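# Flip a bar-code-down carton and restack it aligned

## Task

Find the carton sitting on top of a stack with its bar code facing down, flip it so the bar code faces up, and set it back on top of a stack, oriented the same way as the cartons underneath and aligned with them. Then release it so it stays there without the robot holding it, and withdraw the grippers.

## Robot and tools

Robot: two arms, left_arm and right_arm, each ending in a parallel two-finger gripper with a wrist camera (cam_left_wrist and cam_right_wrist, both 504x504 pixels). The names are labels only and do not match image sides. Base of left_arm sits at (+0.039, +0.311, 0) m, base of right_arm at (+0.001, -0.302, 0) m.

Scene frame: origin on the table surface midway between the arms, +x points out across the table, +z up, left_arm lies toward +y. Each result has a state line per arm giving end_effector_position (metres) and end_effector_quat_wxyz in this frame. That position is the spot between the finger pads, roughly 1 cm back from the tips; it may read slightly wrong, more so when the arm reaches far.

Gripper axes: fingers extend along the gripper's own +z, and they open and close along its y axis.

A row is 14 numbers, each in [-1, 1], always for both arms: dx, dy, dz, rx, ry, rz, opening of left_arm, followed by the same seven for right_arm. The first six per arm are an offset, not a pose: they are expressed in that gripper's own axes and measured from the gripper pose shown in the most recent result (before any result in the scene shows it, or for later calls within one reply, from where the arm is when the action begins). A value of 1.0 equals 0.6 m or 180 degrees; rx, ry, rz form one rotation vector. The opening is absolute, not an offset: +1 is fully open (0.094 m), -1 is closed. All zeros in the offset part do not hold still; they pull the arm back to the reference pose.

Tools:
execute_actions(actions, pictures). actions is a list with at most one item. Empty list: just report the state. {"rows": [...], "steps": n}: up to 15 rows, n at most 15 control steps of 1/30 s (default 15); each row is used for one step, and the final row repeats if rows run out. Every row is counted from the same reference pose, not chained. {"steps": n} alone: wait up to 300 steps, counted from the last result. pictures (boolean) turns camera images on or off. A refused call does nothing.
move(target, speed): target is one 14-number row as above (offsets from the last shown pose); each gripper travels in a straight line toward its goal, both finishing together, lasting 0.5 to 10 s (cut off at 10 s). speed in m/s, 0.002 to 0.5, default 0.25; rotation is capped at twice that in rad/s. Openings are applied at the start. The result adds a move: line with the ending (done, off_target, moving, held, fault) and which limits acted (paced = command clipped; held = some steps blocked, after which the arm may surge), plus each gripper's remaining distance. Paths ignore obstacles and the other arm.
wait(seconds): 0 to 10 s, no new command.
zoom_image(camera, region): camera is cam_left_wrist or cam_right_wrist; region [x0, y0, x1, y1] in image pixels from the top-left, at most 504 by 504.
read_manual(section): only licence texts; no motion.


Control behaviour: each step, the commanded pose is trimmed to within 70 mm and 16 degrees of the measured one, then solved by damped IK, favouring position over orientation. Far goals need several actions; after an action ends the arm continues only to its last trimmed pose. Arms tend to finish a centimetre or more short, usually too low, and can droop further under repeated zero offsets; to keep an arm in place, send in a reply's first call the correction back to its desired pose, then zeros, raising the aim if it still sags. The simulation keeps running while you think and write. A Hand target line shows where the controller is currently driving each gripper. HELD marks steps whose command was not sent; a pose unreachable line means the clearance check altered or blocked an arm's command; FAULT lines mean that arm stopped.

Joint limits (rad): waist -2.618 to 3.054, shoulder 0 to 3.142, elbow 0 to 3.142, wrist pitch -1.571 to 1.571, wrist yaw -1.571 to 1.571, wrist roll -2.094 to 2.094. Elbows cannot fully straighten.

Gripping: grip_measured reports finger opening on the command scale (readings may be off by about 1 mm per gripper). To hold something, command roughly 0.03 below grip_measured; a smaller gap holds more gently. In this task pad force is capped at only about 13 to 25 N per pad, so the carton can slip; grip firmly and move gently. Occasional outside tugs on held items or pushes on loose ones may occur.

Motor heat: carrying loads warms motors. MOTOR HOT appears from 75 °C; 90 °C stops that arm for 10 s; 100 °C makes it go limp and drop. Avoid long holds.

Avoid: dropping or knocking anything off the table (fails the task), letting the arms collide or press on each other, slamming or shoving hard (faster contact hits harder, and aiming past the contact presses harder). Before finishing, open the gripper, confirm the carton rests on the stack by itself, bar code up and aligned, and move the grippers away.

Each tool is called after "Request:" as a command line: name --argument value for each argument, lists and objects as JSON in quotes; but a table of rows of numbers goes row by row, as --pt "numbers of a row", without its own name.

## Session

Request:
execute_actions --actions '[]'

Scene clock: 0.00 s of 4500.00 s.
left_arm: end_effector_position=(+0.2501, +0.3302, +0.2247) grip_measured=+1.000 end_effector_quat_wxyz=(+0.566, +0.439, +0.649, +0.259) | right_arm: end_effector_position=(+0.4989, +0.0726, +0.3030) grip_measured=+1.000 end_effector_quat_wxyz=(+0.293, -0.233, +0.760, +0.531)
Joint positions: left_arm=[ 0.733  0.287  0.457 -0.593  0.986  1.382  0.094] | right_arm=[ 0.519  2.323  2.359 -0.476 -0.898  0.416  0.094]
Joint velocities: left_arm=[-0.007 -0.002  0.012 -0.007  0.007 -0.007  0.   ] | right_arm=[-0.017  0.012 -0.007  0.022 -0.007 -0.066  0.   ]
Hand target (left_arm): +0.249, +0.328, +0.228; +0.568, +0.439, +0.647, +0.257
Hand target (right_arm): +0.496, +0.072, +0.317; +0.305, -0.243, +0.751, +0.533

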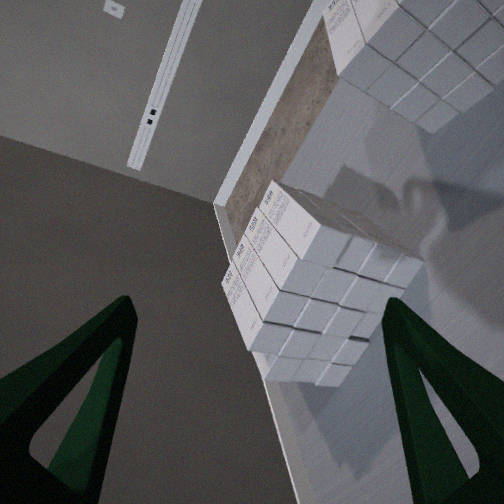

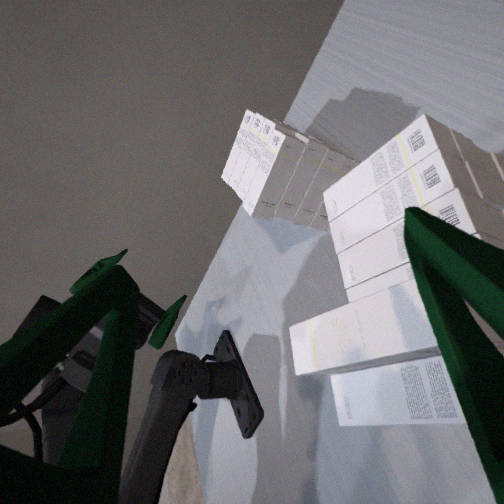

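Request:
move --target '[-0.314,0.162,0.153,0.067,0.217,-0.342,1,0.2,0.142,-0.48,0.154,-0.149,0.059,1]'

Scene clock: 15.90 s of 4500.00 s.
left_arm: end_effector_position=(+0.3604, +0.2025, +0.3711) grip_measured=+1.000 end_effector_quat_wxyz=(+0.325, -0.001, +0.946, +0.008) | right_arm: end_effector_position=(+0.3033, -0.1752, +0.3496) grip_measured=+1.000 end_effector_quat_wxyz=(+0.455, +0.039, +0.793, +0.404)
Joint positions: left_arm=[-0.617  1.612  2.21  -1.572 -0.307 -0.395  0.094] | right_arm=[ 0.207  0.943  1.048 -0.415 -0.55   0.609  0.094]
Joint velocities: left_arm=[ 0.012  0.007  0.007 -0.022  0.007 -0.066  0.   ] | right_arm=[ 0.002 -0.027 -0.007 -0.037 -0.007 -0.007  0.   ]
Hand target (left_arm): +0.358, +0.202, +0.377; +0.330, -0.002, +0.944, +0.003
Hand target (right_arm): +0.301, -0.179, +0.348; +0.458, +0.042, +0.793, +0.400
Off the commanded pose (left_arm): 0.010 m, 1 deg.
Off the commanded pose (right_arm): 0.006 m, 1 deg.
joint sent to its limit (left arm) — the command would take joint 4 (wrist pitch) past its lower limit, so that joint was sent only as far as its limit.
After step 90, 9.57 s passed at rest.
move: done

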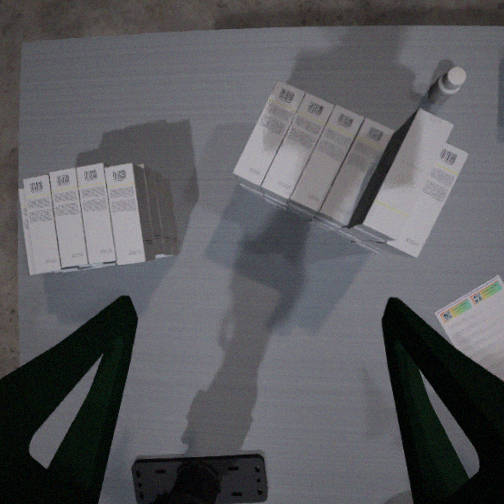

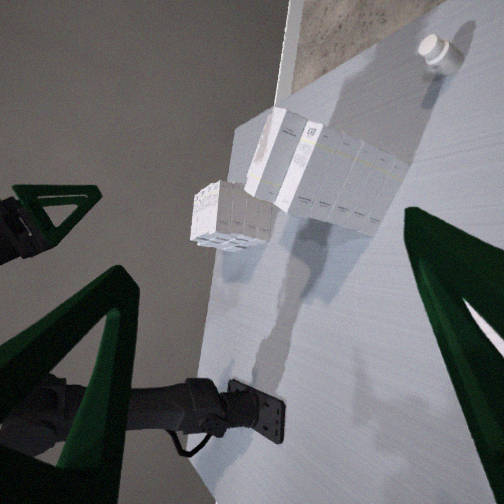

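Request:
move --target '[0.082,-0.197,0.252,0.112,-0.094,0.1,0.4,0.092,0.053,0.152,-0.132,0.096,0.23,0.4]' --speed 0.2

Scene clock: 39.63 s of 4500.00 s.
left_arm: end_effector_position=(+0.4210, +0.0922, +0.2228) grip_measured=+0.401 end_effector_quat_wxyz=(+0.448, +0.199, +0.866, -0.102) | right_arm: end_effector_position=(+0.3316, -0.0788, +0.3126) grip_measured=+0.402 end_effector_quat_wxyz=(+0.164, +0.170, +0.688, +0.686)
Joint positions: left_arm=[-0.687  1.442  1.147 -0.324 -0.088 -0.06   0.066] | right_arm=[ 0.352  1.266  0.8    0.46  -0.843  1.573  0.066]
Joint velocities: left_arm=[-0.022 -0.007 -0.007 -0.022 -0.037 -0.066  0.002] | right_arm=[-0.017 -0.017 -0.012 -0.007 -0.051  0.007  0.001]
Hand target (left_arm): +0.419, +0.088, +0.220; +0.448, +0.206, +0.863, -0.105
Hand target (right_arm): +0.329, -0.075, +0.310; +0.160, +0.163, +0.689, +0.688
Off the commanded pose (left_arm): 0.008 m, 1 deg.
Off the commanded pose (right_arm): 0.005 m, 1 deg.
After step 90, 17.83 s passed at rest.
move: done

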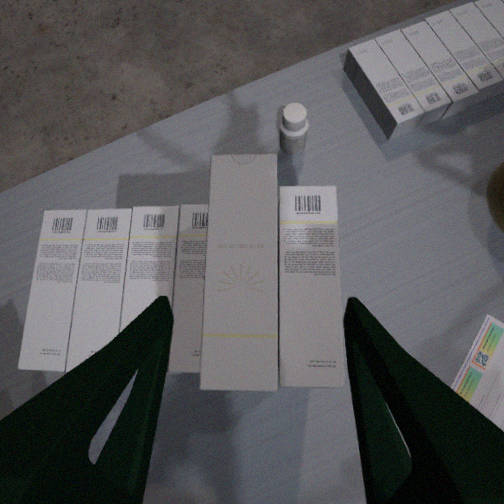

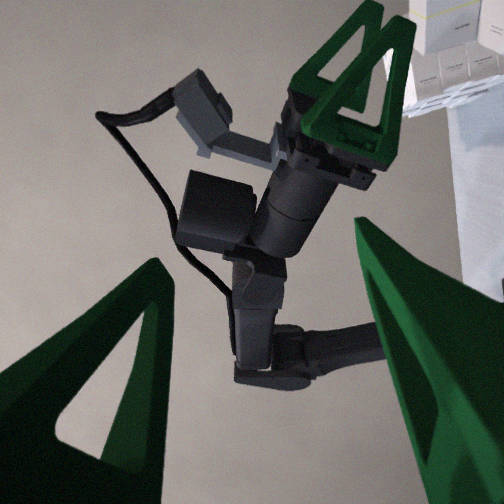

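Request:
move --target '[0.036,0.012,0.016,0,0,0,0.2,0,0,0,0,0,0,0.4]' --speed 0.04

Scene clock: 45.83 s of 4500.00 s.
left_arm: end_effector_position=(+0.4189, +0.0981, +0.1973) grip_measured=+0.201 end_effector_quat_wxyz=(+0.440, +0.201, +0.869, -0.100) | right_arm: end_effector_position=(+0.3316, -0.0788, +0.3130) grip_measured=+0.402 end_effector_quat_wxyz=(+0.164, +0.171, +0.687, +0.687)
Joint positions: left_arm=[-0.673  1.442  1.06  -0.254 -0.076 -0.052  0.056] | right_arm=[ 0.352  1.266  0.8    0.462 -0.843  1.576  0.066]
Joint velocities: left_arm=[-0.007 -0.012  0.007  0.081 -0.022  0.066 -0.002] | right_arm=[ 0.002 -0.022 -0.017 -0.037 -0.051  0.007 -0.   ]
Hand target (left_arm): +0.420, +0.101, +0.200; +0.448, +0.199, +0.866, -0.102
Hand target (right_arm): +0.332, -0.079, +0.313; +0.164, +0.170, +0.688, +0.686
Off the commanded pose (left_arm): 0.004 m, 1 deg.
Off the commanded pose (right_arm): 0.000 m, 0 deg.
After step 90, 2.30 s passed at rest.
move: done

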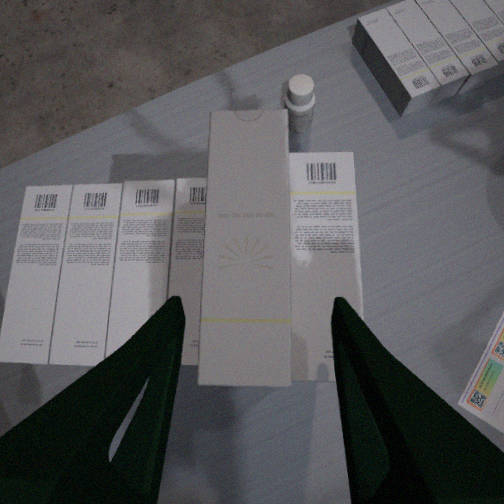

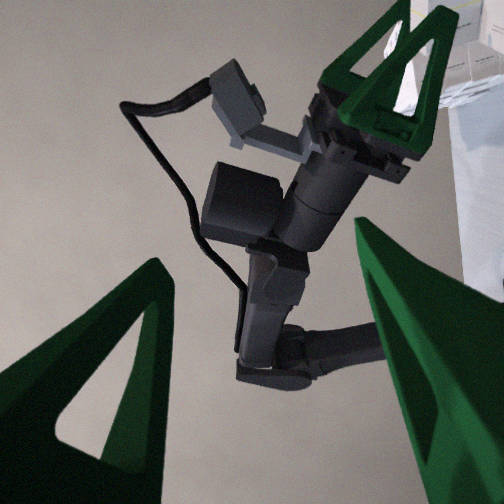

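Request:
move --target '[0.014,0.008,0.01,0,0,0,0.0,0,0,0,0,0,0,0.4]' --speed 0.03

Scene clock: 48.97 s of 4500.00 s.
left_arm: end_effector_position=(+0.4191, +0.1003, +0.1910) grip_measured=+0.001 end_effector_quat_wxyz=(+0.440, +0.201, +0.870, -0.100) | right_arm: end_effector_position=(+0.3316, -0.0788, +0.3130) grip_measured=+0.402 end_effector_quat_wxyz=(+0.163, +0.171, +0.687, +0.687)
Joint positions: left_arm=[-0.665  1.442  1.035 -0.23  -0.069 -0.047  0.047] | right_arm=[ 0.352  1.266  0.8    0.462 -0.843  1.578  0.066]
Joint velocities: left_arm=[-0.012 -0.002  0.007 -0.022 -0.051 -0.066 -0.   ] | right_arm=[-0.027 -0.022 -0.002 -0.037 -0.022  0.037 -0.   ]
Hand target (left_arm): +0.421, +0.103, +0.187; +0.440, +0.201, +0.870, -0.100
Hand target (right_arm): +0.332, -0.079, +0.313; +0.164, +0.171, +0.687, +0.687
Off the commanded pose (left_arm): 0.005 m, 0 deg.
Off the commanded pose (right_arm): 0.000 m, 0 deg.
move: done

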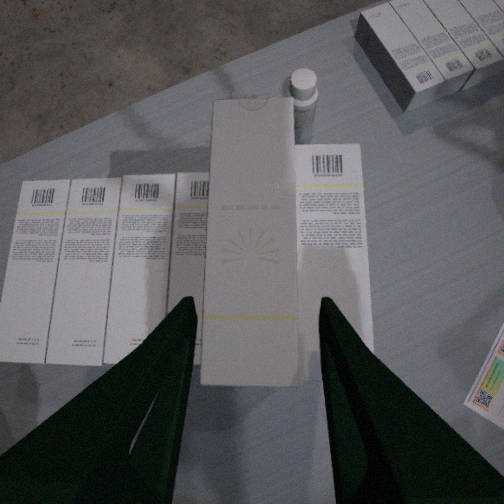

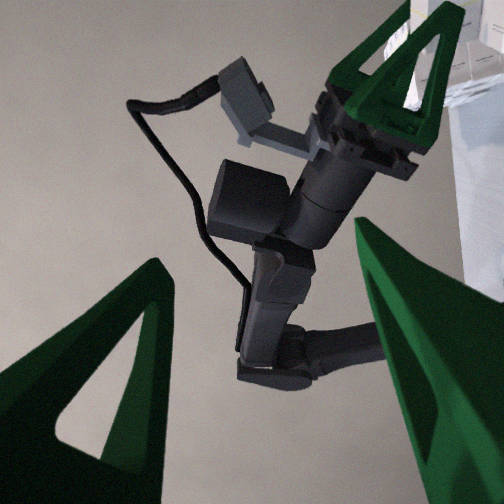

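Request:
move --target '[-0.004,0.008,-0.003,0,0,0,-0.15,0,0,0,0,0,0,0.4]' --speed 0.02

Request:
move --target '[0,0,0,0,0,0,-0.4,0,0,0,0,0,0,0.4]' --speed 0.02

Request:
move --target '[-0.16,0,-0.13,0,0,0,-0.4,0,0,0,0,0,0,0.4]' --speed 0.12

Scene clock: 53.47 s of 4500.00 s.
left_arm: end_effector_position=(+0.4203, +0.1017, +0.1915) grip_measured=-0.149 end_effector_quat_wxyz=(+0.440, +0.202, +0.869, -0.101) | right_arm: end_effector_position=(+0.3316, -0.0788, +0.3130) grip_measured=+0.402 end_effector_quat_wxyz=(+0.163, +0.172, +0.687, +0.687)
Joint positions: left_arm=[-0.658  1.442  1.035 -0.228 -0.062 -0.042  0.04 ] | right_arm=[ 0.352  1.266  0.8    0.462 -0.843  1.58   0.066]
Joint velocities: left_arm=[ 0.007  0.007  0.002 -0.007  0.066  0.022 -0.001] | right_arm=[ 0.002  0.002  0.007 -0.081 -0.037  0.051  0.   ]
Hand target (left_arm): +0.421, +0.105, +0.194; +0.440, +0.201, +0.869, -0.100
Hand target (right_arm): +0.332, -0.079, +0.313; +0.163, +0.171, +0.687, +0.687
Off the commanded pose (left_arm): 0.004 m, 0 deg.
Off the commanded pose (right_arm): 0.000 m, 0 deg.
After step 90, 0.77 s passed at rest.
move: done

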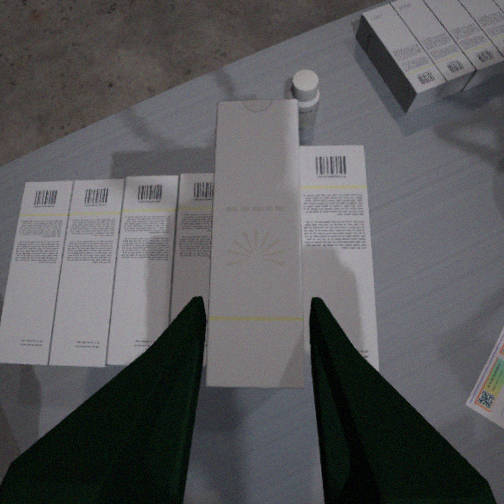

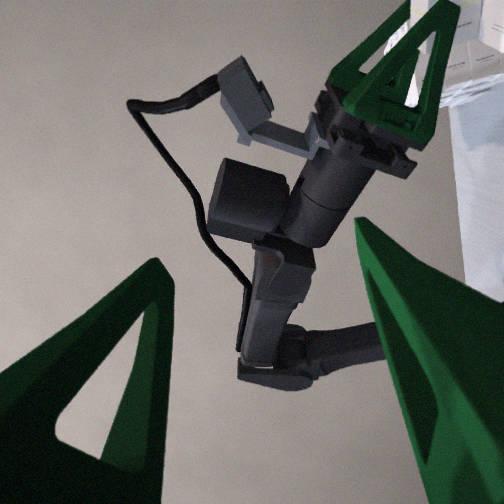

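Scene clock: 53.97 s of 4500.00 s.
left_arm: end_effector_position=(+0.4203, +0.1017, +0.1915) grip_measured=-0.311 end_effector_quat_wxyz=(+0.440, +0.202, +0.869, -0.101) | right_arm: end_effector_position=(+0.3316, -0.0788, +0.3130) grip_measured=+0.402 end_effector_quat_wxyz=(+0.162, +0.173, +0.687, +0.687)
Joint positions: left_arm=[-0.658  1.442  1.035 -0.228 -0.062 -0.042  0.032] | right_arm=[ 0.352  1.266  0.8    0.462 -0.843  1.582  0.066]
Joint velocities: left_arm=[-0.002  0.007 -0.012 -0.022 -0.022 -0.007 -0.001] | right_arm=[-0.007 -0.007  0.022 -0.037 -0.066 -0.022 -0.001]
Hand target (left_arm): +0.420, +0.102, +0.191; +0.440, +0.202, +0.869, -0.101
Hand target (right_arm): +0.332, -0.079, +0.313; +0.163, +0.172, +0.687, +0.687
Off the commanded pose (left_arm): 0.000 m, 0 deg.
Off the commanded pose (right_arm): 0.000 m, 0 deg.
move: done

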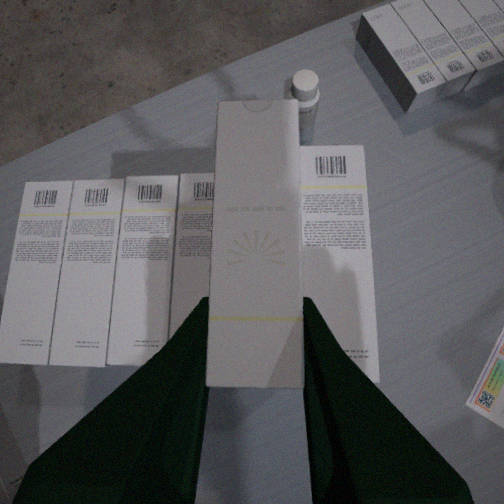

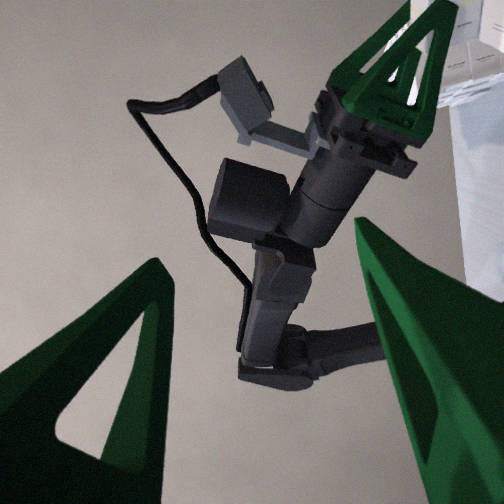

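Scene clock: 55.67 s of 4500.00 s.
left_arm: end_effector_position=(+0.4111, +0.1071, +0.3015) grip_measured=-0.311 end_effector_quat_wxyz=(+0.428, +0.203, +0.875, -0.097) | right_arm: end_effector_position=(+0.3316, -0.0788, +0.3130) grip_measured=+0.402 end_effector_quat_wxyz=(+0.161, +0.173, +0.687, +0.687)
Joint positions: left_arm=[-0.658  1.446  1.503 -0.719 -0.062 -0.042  0.032] | right_arm=[ 0.352  1.266  0.8    0.462 -0.843  1.584  0.066]
Joint velocities: left_arm=[-0.002  0.002  0.002 -0.081 -0.007 -0.066  0.   ] | right_arm=[ 0.012 -0.017  0.007 -0.037 -0.007  0.022 -0.001]
Hand target (left_arm): +0.412, +0.104, +0.315; +0.441, +0.202, +0.869, -0.101
Hand target (right_arm): +0.332, -0.079, +0.313; +0.162, +0.173, +0.687, +0.687
Off the commanded pose (left_arm): 0.014 m, 2 deg.
Off the commanded pose (right_arm): 0.000 m, 0 deg.
move: off_target (left_arm)

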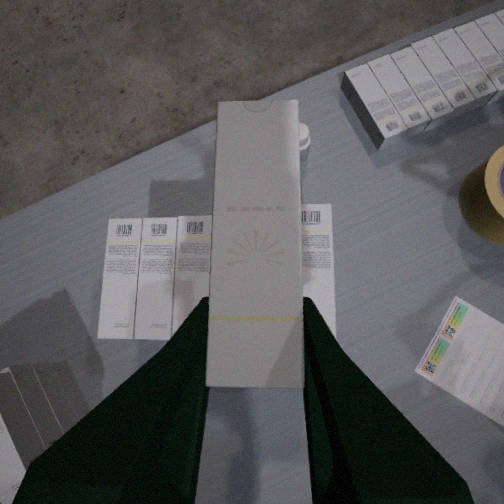

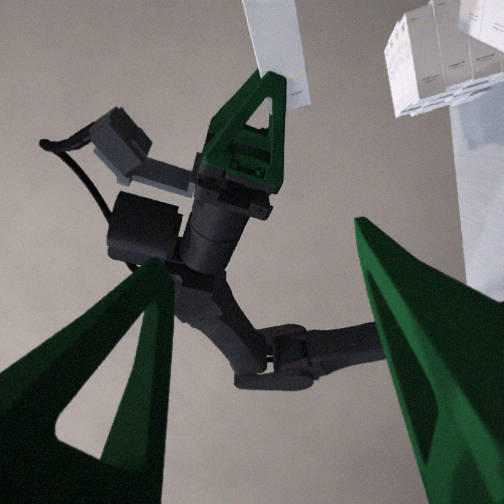

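Request:
move --target '[-0.005,-0.078,-0.026,0,-0.01,0,-0.4,-0.022,-0.013,0.157,0,0,0,0.4]' --speed 0.1

Scene clock: 62.50 s of 4500.00 s.
left_arm: end_effector_position=(+0.3847, +0.0685, +0.3020) grip_measured=-0.311 end_effector_quat_wxyz=(+0.431, +0.207, +0.873, -0.097) | right_arm: end_effector_position=(+0.3823, -0.0048, +0.2893) grip_measured=+0.402 end_effector_quat_wxyz=(+0.146, +0.186, +0.696, +0.678)
Joint positions: left_arm=[-0.823  1.446  1.503 -0.726 -0.19  -0.136  0.032] | right_arm=[ 0.531  1.579  1.003  0.528 -0.668  1.59   0.066]
Joint velocities: left_arm=[ 0.007  0.012 -0.002 -0.022  0.051 -0.022  0.   ] | right_arm=[-0.002 -0.002 -0.002  0.007 -0.007  0.007 -0.001]
Hand target (left_arm): +0.381, +0.070, +0.312; +0.442, +0.203, +0.868, -0.099
Hand target (right_arm): +0.385, -0.002, +0.306; +0.161, +0.173, +0.686, +0.688
Off the commanded pose (left_arm): 0.012 m, 2 deg.
Off the commanded pose (right_arm): 0.016 m, 3 deg.
After step 90, 2.40 s passed at rest.
move: off_target (left_arm, right_arm)

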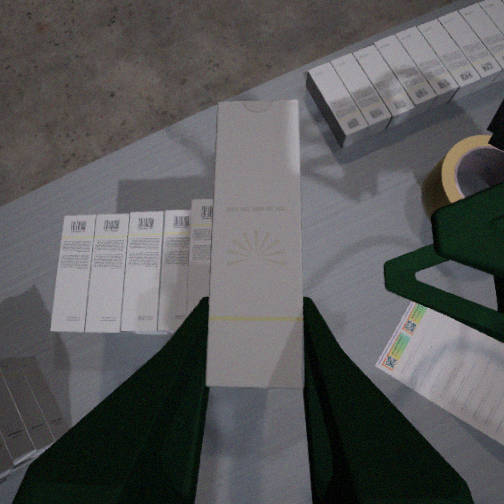

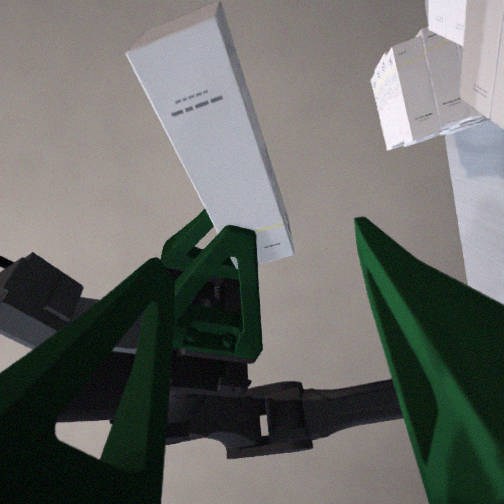

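Request:
move --target '[-0.012,0,-0.01,0,0,0,-0.4,-0.025,0.04,0.06,0.012,0,0,0.6]' --speed 0.05

Scene clock: 69.43 s of 4500.00 s.
left_arm: end_effector_position=(+0.3807, +0.0721, +0.2956) grip_measured=-0.311 end_effector_quat_wxyz=(+0.418, +0.210, +0.880, -0.090) | right_arm: end_effector_position=(+0.4112, +0.0166, +0.3011) grip_measured=+0.598 end_effector_quat_wxyz=(+0.133, +0.199, +0.711, +0.661)
Joint positions: left_arm=[-0.823  1.446  1.503 -0.76  -0.191 -0.137  0.032] | right_arm=[ 0.552  1.687  1.225  0.349 -0.647  1.577  0.075]
Joint velocities: left_arm=[-0.022  0.017 -0.012  0.037  0.066  0.051  0.001] | right_arm=[-0.017  0.022 -0.012  0.007  0.007  0.007 -0.001]
Hand target (left_arm): +0.384, +0.069, +0.311; +0.431, +0.207, +0.873, -0.097
Hand target (right_arm): +0.413, +0.021, +0.311; +0.143, +0.189, +0.708, +0.665
Off the commanded pose (left_arm): 0.017 m, 2 deg.
Off the commanded pose (right_arm): 0.011 m, 2 deg.
After step 90, 2.53 s passed at rest.
move: off_target (left_arm, right_arm)

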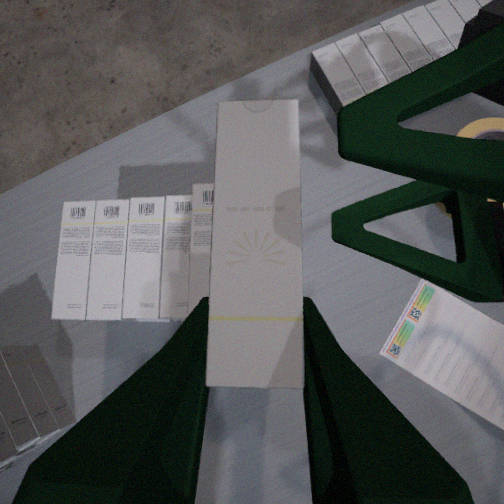

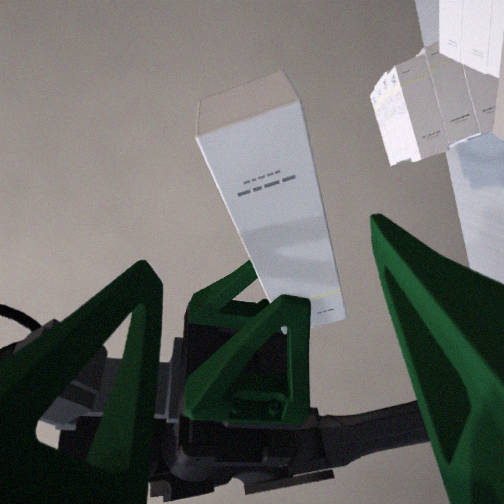

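Request:
move --target '[-0.02,0,-0.01,0,-0.03,0,-0.4,0.025,0.0,0.0,-0.035,0,0,0.6]' --speed 0.04

Scene clock: 75.13 s of 4500.00 s.
left_arm: end_effector_position=(+0.3852, +0.0697, +0.2975) grip_measured=-0.311 end_effector_quat_wxyz=(+0.440, +0.208, +0.868, -0.095) | right_arm: end_effector_position=(+0.4013, +0.0219, +0.2977) grip_measured=+0.598 end_effector_quat_wxyz=(+0.137, +0.197, +0.678, +0.695)
Joint positions: left_arm=[-0.823  1.427  1.453 -0.678 -0.197 -0.126  0.032] | right_arm=[ 0.578  1.687  1.107  0.584 -0.617  1.662  0.075]
Joint velocities: left_arm=[ 0.017 -0.007 -0.012 -0.037  0.051  0.007  0.   ] | right_arm=[-0.002  0.007  0.017  0.022 -0.022 -0.007 -0.001]
Hand target (left_arm): +0.383, +0.070, +0.309; +0.458, +0.206, +0.859, -0.099
Hand target (right_arm): +0.398, +0.023, +0.302; +0.143, +0.191, +0.673, +0.700
Off the commanded pose (left_arm): 0.011 m, 2 deg.
Off the commanded pose (right_arm): 0.006 m, 1 deg.
After step 90, 0.87 s passed at rest.
move: off_target (left_arm)

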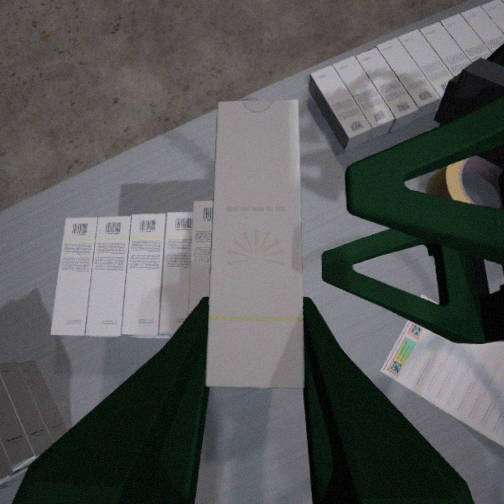

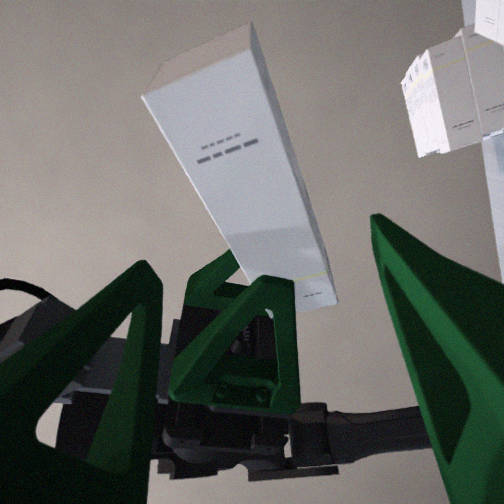

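Request:
move --target '[-0.015,0,-0.01,0,-0.012,0,-0.4,0.0,0.008,0.062,0,0,-0.03,0.4]' --speed 0.04

Scene clock: 80.83 s of 4500.00 s.
left_arm: end_effector_position=(+0.3853, +0.0696, +0.2977) grip_measured=-0.311 end_effector_quat_wxyz=(+0.440, +0.209, +0.868, -0.095) | right_arm: end_effector_position=(+0.4164, +0.0503, +0.2917) grip_measured=+0.402 end_effector_quat_wxyz=(+0.158, +0.175, +0.690, +0.684)
Joint positions: left_arm=[-0.823  1.427  1.453 -0.677 -0.197 -0.124  0.032] | right_arm=[ 0.625  1.788  1.22   0.551 -0.572  1.583  0.066]
Joint velocities: left_arm=[-0.007 -0.007  0.002 -0.051  0.007  0.066  0.   ] | right_arm=[ 0.022 -0.007 -0.012 -0.007  0.037  0.007 -0.001]
Hand target (left_arm): +0.385, +0.069, +0.308; +0.456, +0.207, +0.860, -0.099
Hand target (right_arm): +0.418, +0.054, +0.303; +0.170, +0.165, +0.686, +0.688
Off the commanded pose (left_arm): 0.011 m, 2 deg.
Off the commanded pose (right_arm): 0.012 m, 2 deg.
After step 90, 1.27 s passed at rest.
move: off_target (left_arm, right_arm)

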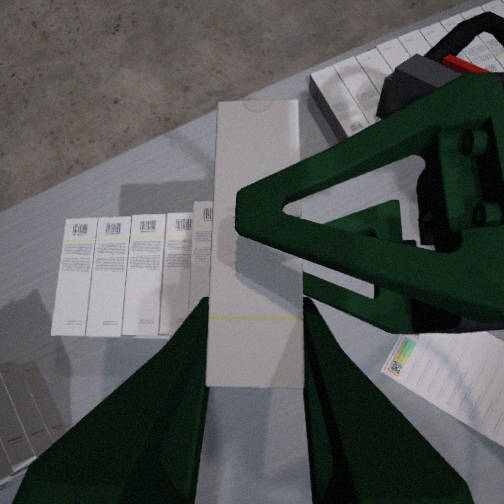

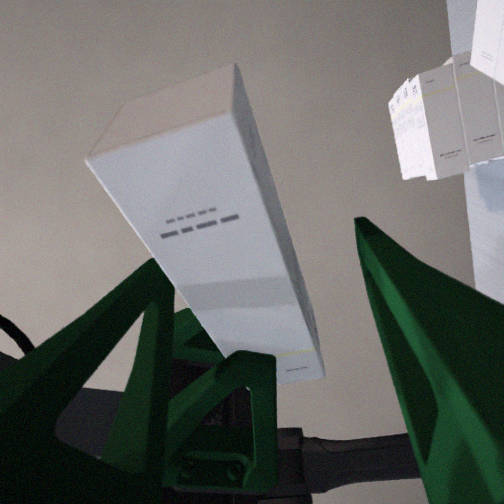

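Request:
move --target '[-0.015,0,-0.01,0,-0.012,0,-0.4,0.0,0.034,0.003,-0.01,0,0,0.2]' --speed 0.03

Scene clock: 84.47 s of 4500.00 s.
left_arm: end_effector_position=(+0.3853, +0.0696, +0.2977) grip_measured=-0.311 end_effector_quat_wxyz=(+0.440, +0.209, +0.868, -0.095) | right_arm: end_effector_position=(+0.4166, +0.0502, +0.2906) grip_measured=+0.202 end_effector_quat_wxyz=(+0.150, +0.184, +0.689, +0.684)
Joint positions: left_arm=[-0.823  1.427  1.453 -0.677 -0.197 -0.123  0.032] | right_arm=[ 0.625  1.788  1.22   0.546 -0.571  1.605  0.056]
Joint velocities: left_arm=[ 0.002 -0.002  0.017 -0.022 -0.022  0.022 -0.   ] | right_arm=[-0.002  0.012  0.007  0.007  0.051 -0.081 -0.001]
Hand target (left_arm): +0.385, +0.069, +0.308; +0.456, +0.207, +0.860, -0.099
Hand target (right_arm): +0.417, +0.052, +0.312; +0.161, +0.173, +0.679, +0.695
Off the commanded pose (left_arm): 0.011 m, 2 deg.
Off the commanded pose (right_arm): 0.022 m, 2 deg.
move: off_target (left_arm, right_arm)

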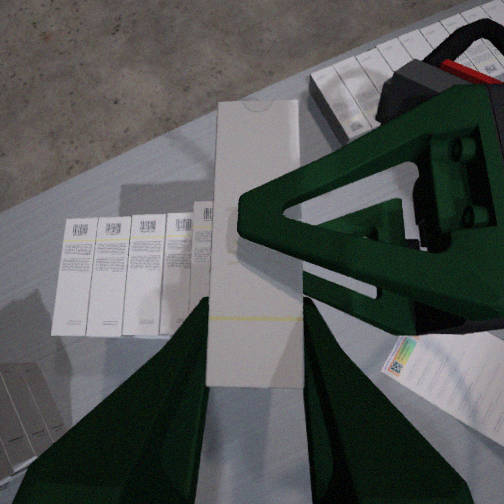

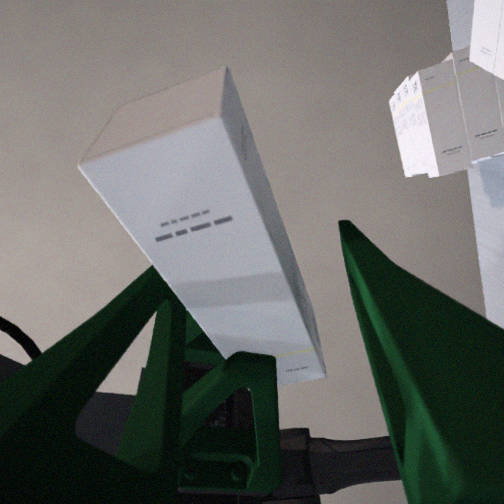

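Stiction; aim higher.

Request:
move --target '[-0.015,0,-0.01,0,-0.012,0,-0.4,0.0,0.052,0.003,0,0,-0.015,0.2]' --speed 0.03

Scene clock: 87.80 s of 4500.00 s.
left_arm: end_effector_position=(+0.3852, +0.0696, +0.2976) grip_measured=-0.311 end_effector_quat_wxyz=(+0.440, +0.210, +0.868, -0.094) | right_arm: end_effector_position=(+0.4205, +0.0524, +0.2970) grip_measured=+0.202 end_effector_quat_wxyz=(+0.150, +0.184, +0.702, +0.671)
Joint positions: left_arm=[-0.823  1.427  1.453 -0.677 -0.197 -0.122  0.032] | right_arm=[ 0.625  1.788  1.286  0.436 -0.571  1.572  0.056]
Joint velocities: left_arm=[-0.002 -0.007 -0.002  0.022  0.007 -0.037 -0.   ] | right_arm=[-0.002  0.007  0.012 -0.022  0.037 -0.051 -0.   ]
Hand target (left_arm): +0.385, +0.069, +0.308; +0.457, +0.208, +0.860, -0.098
Hand target (right_arm): +0.418, +0.051, +0.321; +0.166, +0.168, +0.693, +0.681
Off the commanded pose (left_arm): 0.011 m, 2 deg.
Off the commanded pose (right_arm): 0.025 m, 3 deg.
move: off_target (left_arm, right_arm)

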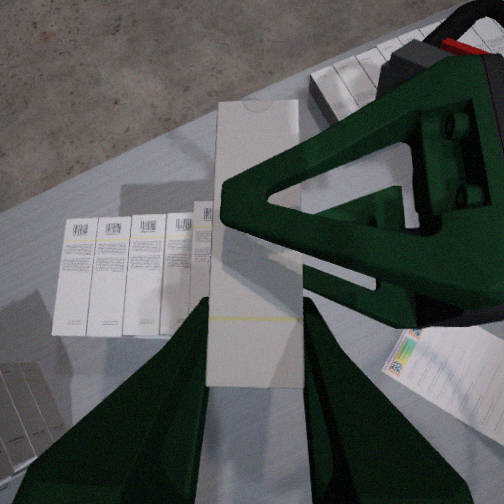

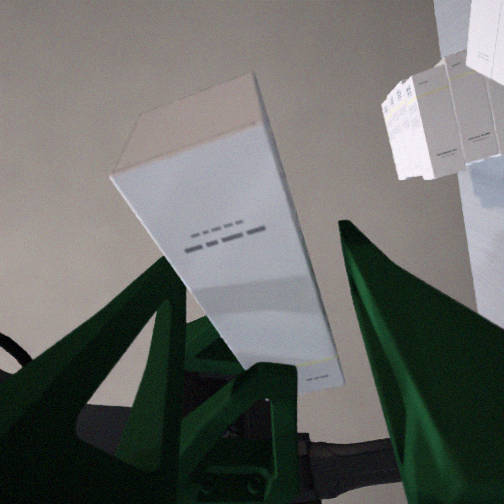

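Request:
move --target '[-0.015,0,-0.01,0,-0.012,0,-0.4,0.01,0.042,0,0,0,0,-0.3]' --speed 0.03

Scene clock: 92.43 s of 4500.00 s.
left_arm: end_effector_position=(+0.3860, +0.0698, +0.2984) grip_measured=-0.311 end_effector_quat_wxyz=(+0.442, +0.203, +0.869, -0.097) | right_arm: end_effector_position=(+0.4212, +0.0532, +0.2955) grip_measured=-0.285 end_effector_quat_wxyz=(+0.141, +0.193, +0.712, +0.660)
Joint positions: left_arm=[-0.823  1.427  1.453 -0.673 -0.201 -0.136  0.032] | right_arm=[ 0.626  1.788  1.316  0.367 -0.57   1.568  0.034]
Joint velocities: left_arm=[-0.012  0.007 -0.002 -0.022 -0.022 -0.081  0.001] | right_arm=[-0.007 -0.007  0.002 -0.022  0.037  0.007  0.001]
Hand target (left_arm): +0.385, +0.069, +0.308; +0.457, +0.208, +0.859, -0.098
Hand target (right_arm): +0.416, +0.056, +0.322; +0.150, +0.184, +0.702, +0.672
Off the commanded pose (left_arm): 0.010 m, 2 deg.
Off the commanded pose (right_arm): 0.027 m, 2 deg.
After step 90, 0.50 s passed at rest.
move: off_target (right_arm)

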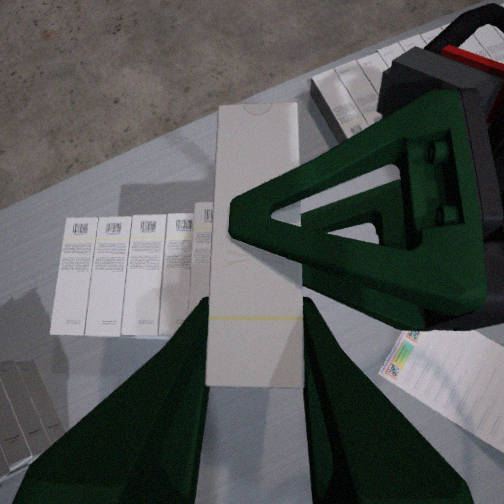

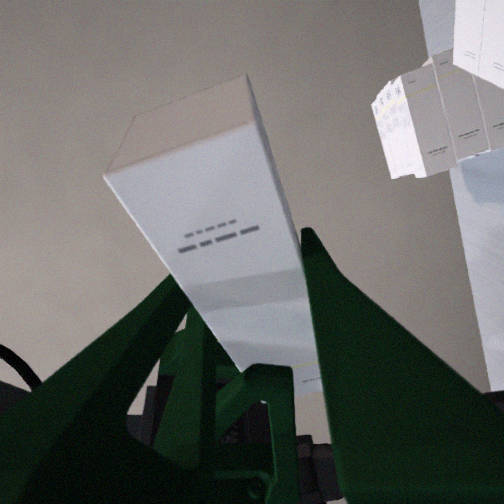

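Request:
move --target '[-0.012,0,-0.008,0,0,0,0.1,0,0.04,0,-0.02,0,0,-0.45]' --speed 0.03

Request:
move --target '[0,0,-0.22,0,0,0,0.1,0,0,0,0,0,0,-0.45]' --speed 0.12

Request:
move --target '[0,0,0,0,0,0,0.1,0,0,0,0,0,-0.5,-0.45]' --speed 0.4

Request:
move --target '[0,0,0,0,0,0,0.1,0,0,0,0,0,-0.5,-0.45]' --speed 0.4

Scene clock: 99.30 s of 4500.00 s.
left_arm: end_effector_position=(+0.3839, +0.0716, +0.2950) grip_measured=+0.099 end_effector_quat_wxyz=(+0.435, +0.204, +0.872, -0.093) | right_arm: end_effector_position=(+0.4215, +0.0534, +0.2990) grip_measured=-0.311 end_effector_quat_wxyz=(+0.131, +0.203, +0.704, +0.667)
Joint positions: left_arm=[-0.823  1.427  1.453 -0.691 -0.201 -0.137  0.052] | right_arm=[ 0.626  1.788  1.316  0.382 -0.57   1.61   0.032]
Joint velocities: left_arm=[ 0.002 -0.002 -0.012  0.007 -0.037  0.007 -0.   ] | right_arm=[ 0.007 -0.002 -0.022  0.037 -0.037  0.007  0.   ]
Hand target (left_arm): +0.386, +0.070, +0.307; +0.442, +0.203, +0.868, -0.097
Hand target (right_arm): +0.422, +0.054, +0.319; +0.146, +0.188, +0.691, +0.683
Off the commanded pose (left_arm): 0.013 m, 1 deg.
Off the commanded pose (right_arm): 0.020 m, 3 deg.
After step 90, 2.57 s passed at rest.
move: off_target (left_arm, right_arm)

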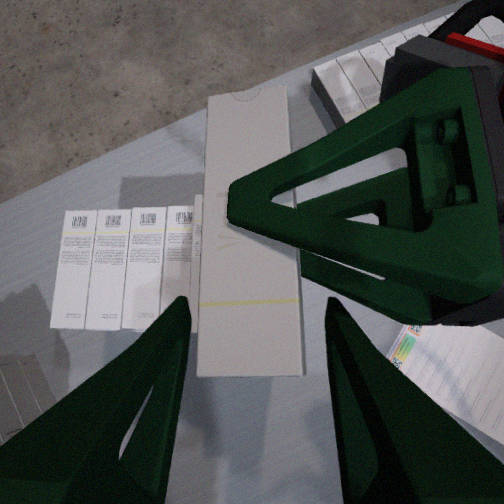

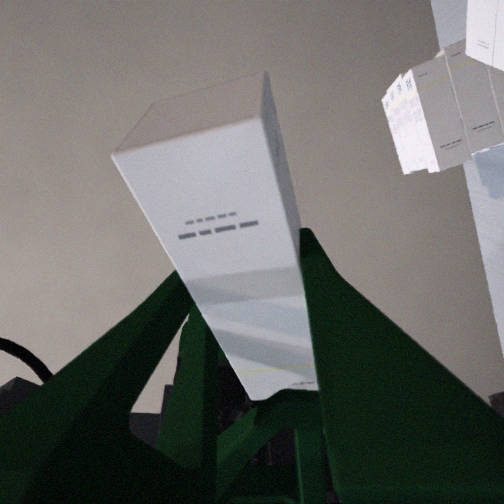

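Scene clock: 101.03 s of 4500.00 s.
left_arm: end_effector_position=(+0.2917, +0.1131, +0.3595) grip_measured=+0.099 end_effector_quat_wxyz=(+0.422, +0.209, +0.878, -0.086) | right_arm: end_effector_position=(+0.4214, +0.0533, +0.2975) grip_measured=-0.311 end_effector_quat_wxyz=(+0.129, +0.206, +0.706, +0.666)
Joint positions: left_arm=[-0.967  1.234  1.631 -1.117 -0.31  -0.23   0.052] | right_arm=[ 0.626  1.788  1.316  0.375 -0.57   1.611  0.032]
Joint velocities: left_arm=[-0.017  0.027 -0.007 -0.022 -0.022 -0.066  0.   ] | right_arm=[ 0.002  0.012 -0.007 -0.022 -0.007  0.007  0.   ]
Hand target (left_arm): +0.287, +0.116, +0.373; +0.435, +0.204, +0.872, -0.093
Hand target (right_arm): +0.421, +0.053, +0.299; +0.131, +0.203, +0.704, +0.667
Off the commanded pose (left_arm): 0.016 m, 2 deg.
Off the commanded pose (right_arm): 0.002 m, 0 deg.
move: off_target (left_arm)

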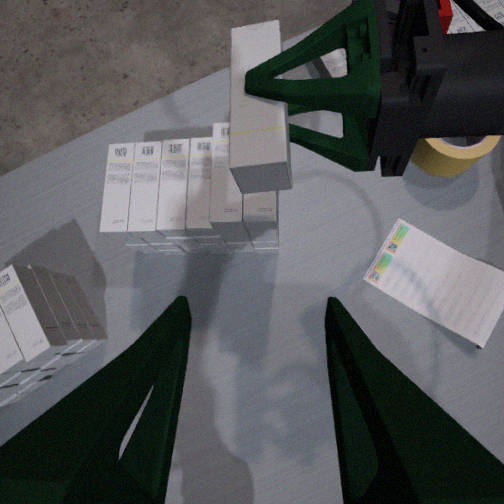

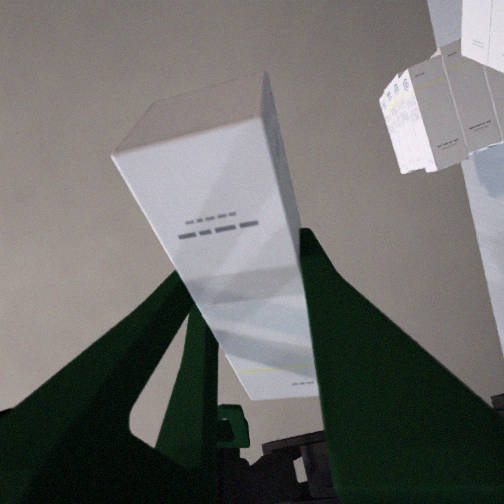

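Scene clock: 103.67 s of 4500.00 s.
left_arm: end_effector_position=(+0.2917, +0.1131, +0.3595) grip_measured=+0.099 end_effector_quat_wxyz=(+0.422, +0.209, +0.878, -0.086) | right_arm: end_effector_position=(+0.4213, +0.0533, +0.2963) grip_measured=-0.310 end_effector_quat_wxyz=(+0.558, -0.350, +0.648, +0.383)
Joint positions: left_arm=[-0.967  1.234  1.631 -1.117 -0.31  -0.23   0.052] | right_arm=[ 0.626  1.788  1.316  0.369 -0.57   0.051  0.032]
Joint velocities: left_arm=[ 0.002  0.002 -0.012  0.051  0.007  0.037 -0.   ] | right_arm=[-0.017 -0.032 -0.002  0.007 -0.037 -0.007 -0.001]
Hand target (left_arm): +0.292, +0.113, +0.359; +0.422, +0.209, +0.878, -0.086
Hand target (right_arm): +0.421, +0.053, +0.298; +0.562, -0.354, +0.644, +0.380
Off the commanded pose (left_arm): 0.000 m, 0 deg.
Off the commanded pose (right_arm): 0.001 m, 1 deg.
move: done

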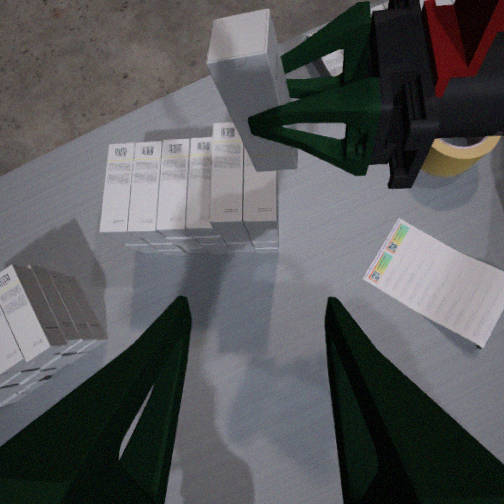

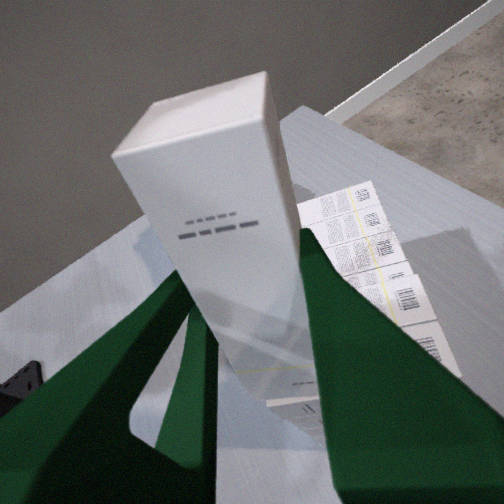

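Scene clock: 106.30 s of 4500.00 s.
left_arm: end_effector_position=(+0.2917, +0.1131, +0.3595) grip_measured=+0.099 end_effector_quat_wxyz=(+0.422, +0.209, +0.878, -0.086) | right_arm: end_effector_position=(+0.4212, +0.0532, +0.2955) grip_measured=-0.310 end_effector_quat_wxyz=(+0.664, -0.707, +0.212, -0.122)
Joint positions: left_arm=[-0.967  1.234  1.631 -1.117 -0.31  -0.23   0.052] | right_arm=[ 0.626  1.788  1.316  0.366 -0.57  -1.518  0.032]
Joint velocities: left_arm=[ 0.012  0.007 -0.002 -0.037 -0.007  0.066  0.002] | right_arm=[-0.007 -0.002 -0.002  0.022 -0.037 -0.022 -0.001]
Hand target (left_arm): +0.292, +0.113, +0.359; +0.422, +0.209, +0.878, -0.086
Hand target (right_arm): +0.421, +0.053, +0.296; +0.665, -0.706, +0.211, -0.124
Off the commanded pose (left_arm): 0.000 m, 0 deg.
Off the commanded pose (right_arm): 0.001 m, 0 deg.
move: done

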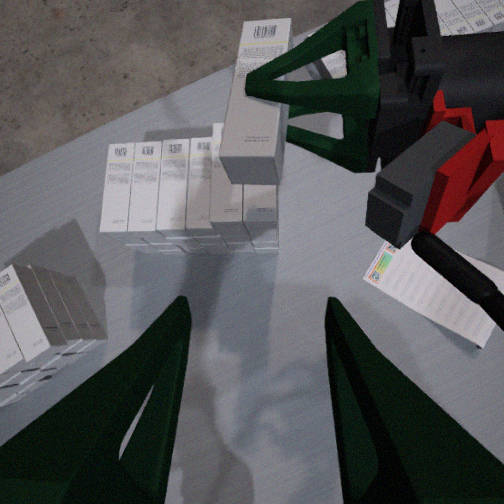

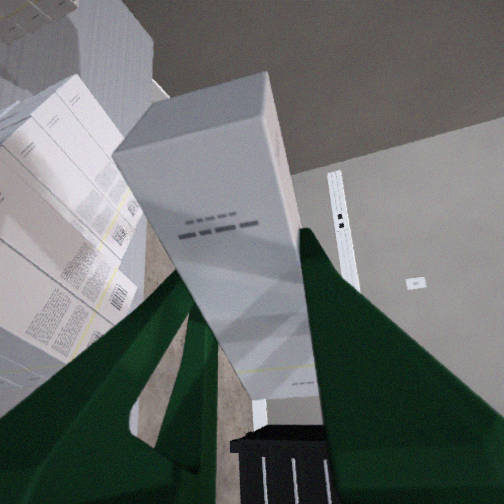

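Request:
move --target '[-0.043,0.015,0.127,0,-0.03,0,0.1,0,-0.03,0,0.04,-0.028,-0.035,-0.45]' --speed 0.08

Scene clock: 115.33 s of 4500.00 s.
left_arm: end_effector_position=(+0.3611, +0.0877, +0.3364) grip_measured=+0.099 end_effector_quat_wxyz=(+0.463, +0.205, +0.857, -0.098) | right_arm: end_effector_position=(+0.4220, +0.0566, +0.3097) grip_measured=-0.310 end_effector_quat_wxyz=(+0.703, -0.684, +0.141, -0.136)
Joint positions: left_arm=[-0.837  1.329  1.495 -0.768 -0.219 -0.121  0.052] | right_arm=[ 0.602  1.839  1.316  0.554 -0.677 -1.538  0.032]
Joint velocities: left_arm=[ 0.012 -0.022 -0.017 -0.007 -0.081  0.022  0.   ] | right_arm=[ 0.002 -0.007  0.012 -0.066 -0.007 -0.007 -0.001]
Hand target (left_arm): +0.365, +0.089, +0.333; +0.463, +0.204, +0.857, -0.097
Hand target (right_arm): +0.423, +0.054, +0.314; +0.708, -0.679, +0.136, -0.140
Off the commanded pose (left_arm): 0.005 m, 0 deg.
Off the commanded pose (right_arm): 0.005 m, 1 deg.
After step 90, 4.33 s passed at rest.
move: done

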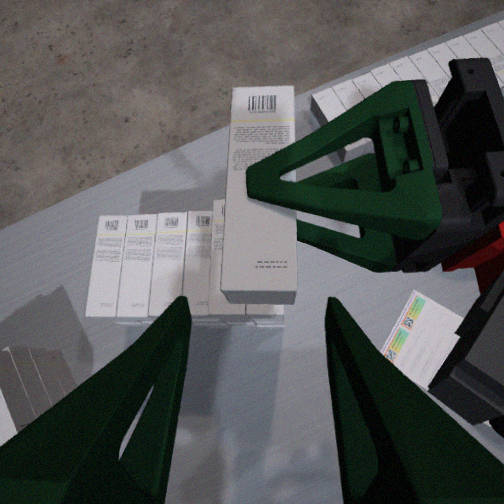

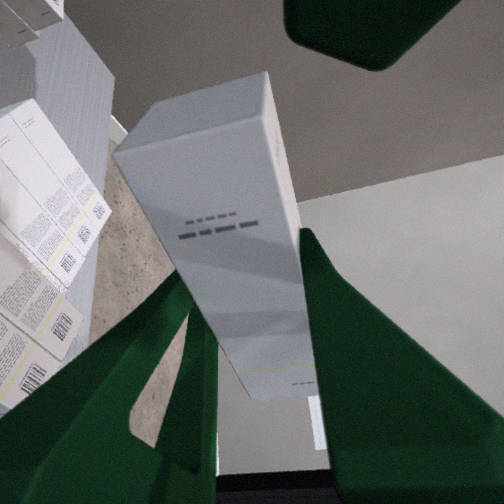

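Request:
move --target '[-0.004,0,0.066,0,0,0,0.1,0,-0.008,0,0,0,0,-0.45]' --speed 0.04

Scene clock: 119.40 s of 4500.00 s.
left_arm: end_effector_position=(+0.3887, +0.0719, +0.3187) grip_measured=+0.099 end_effector_quat_wxyz=(+0.461, +0.207, +0.858, -0.098) | right_arm: end_effector_position=(+0.4219, +0.0567, +0.3063) grip_measured=-0.310 end_effector_quat_wxyz=(+0.699, -0.688, +0.144, -0.132)
Joint positions: left_arm=[-0.813  1.42   1.495 -0.678 -0.196 -0.107  0.052] | right_arm=[ 0.602  1.839  1.316  0.538 -0.678 -1.54   0.032]
Joint velocities: left_arm=[ 0.002 -0.007 -0.012  0.051  0.051 -0.007 -0.   ] | right_arm=[-0.012 -0.007 -0.017  0.037 -0.007  0.037  0.001]
Hand target (left_arm): +0.392, +0.073, +0.317; +0.463, +0.206, +0.857, -0.098
Hand target (right_arm): +0.422, +0.056, +0.314; +0.703, -0.684, +0.141, -0.136
Off the commanded pose (left_arm): 0.004 m, 0 deg.
Off the commanded pose (right_arm): 0.008 m, 1 deg.
move: done

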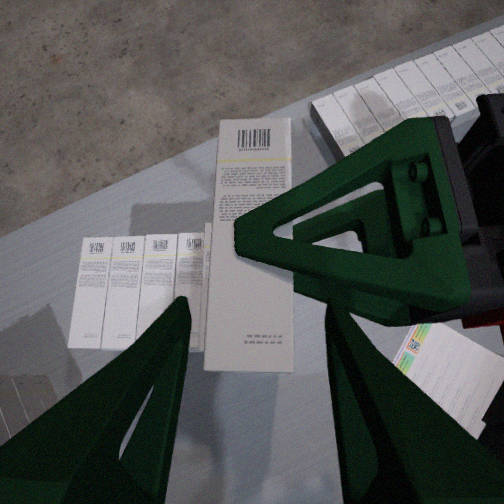

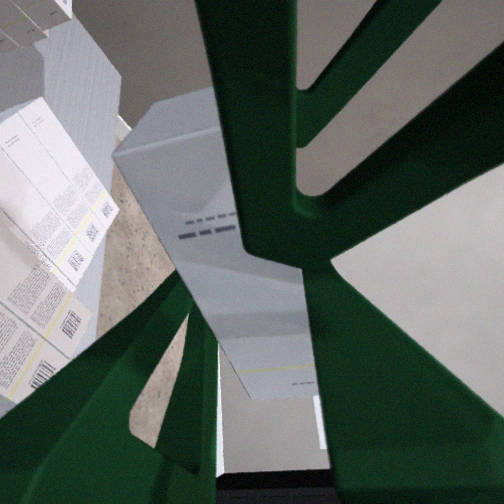

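Request:
move --target '[0.015,0.006,0.008,0,0,0,-0.1,0,-0.014,0,0,0,0,-0.45]' --speed 0.03

Scene clock: 123.20 s of 4500.00 s.
left_arm: end_effector_position=(+0.3882, +0.0710, +0.3041) grip_measured=-0.099 end_effector_quat_wxyz=(+0.451, +0.212, +0.862, -0.096) | right_arm: end_effector_position=(+0.4219, +0.0567, +0.3004) grip_measured=-0.310 end_effector_quat_wxyz=(+0.693, -0.694, +0.152, -0.125)
Joint positions: left_arm=[-0.813  1.42   1.453 -0.658 -0.19  -0.105  0.042] | right_arm=[ 0.602  1.839  1.316  0.51  -0.678 -1.542  0.032]
Joint velocities: left_arm=[-0.007 -0.002  0.002 -0.051  0.007  0.051 -0.001] | right_arm=[ 0.012 -0.002 -0.002 -0.051  0.051  0.022 -0.   ]
Hand target (left_arm): +0.390, +0.076, +0.309; +0.460, +0.207, +0.858, -0.098
Hand target (right_arm): +0.422, +0.056, +0.315; +0.699, -0.688, +0.144, -0.132
Off the commanded pose (left_arm): 0.007 m, 1 deg.
Off the commanded pose (right_arm): 0.014 m, 2 deg.
After step 90, 0.07 s passed at rest.
move: off_target (right_arm)

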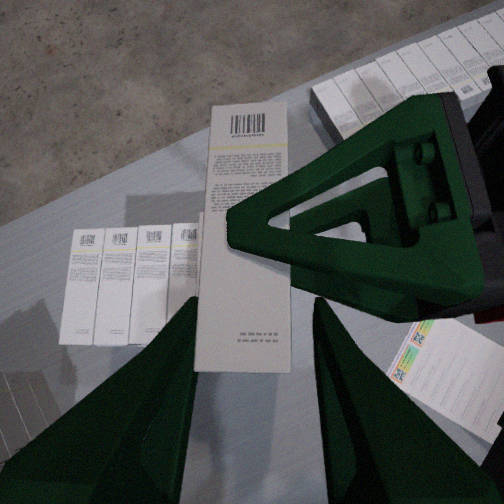

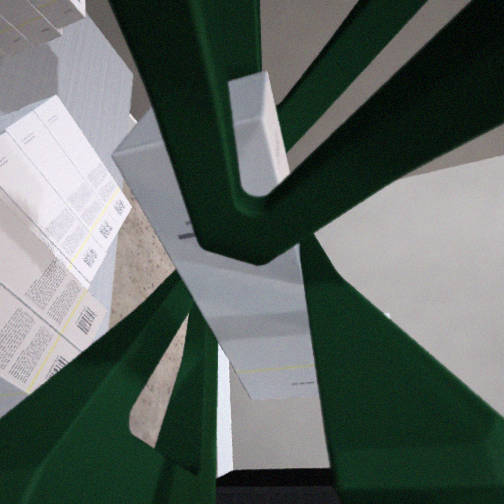

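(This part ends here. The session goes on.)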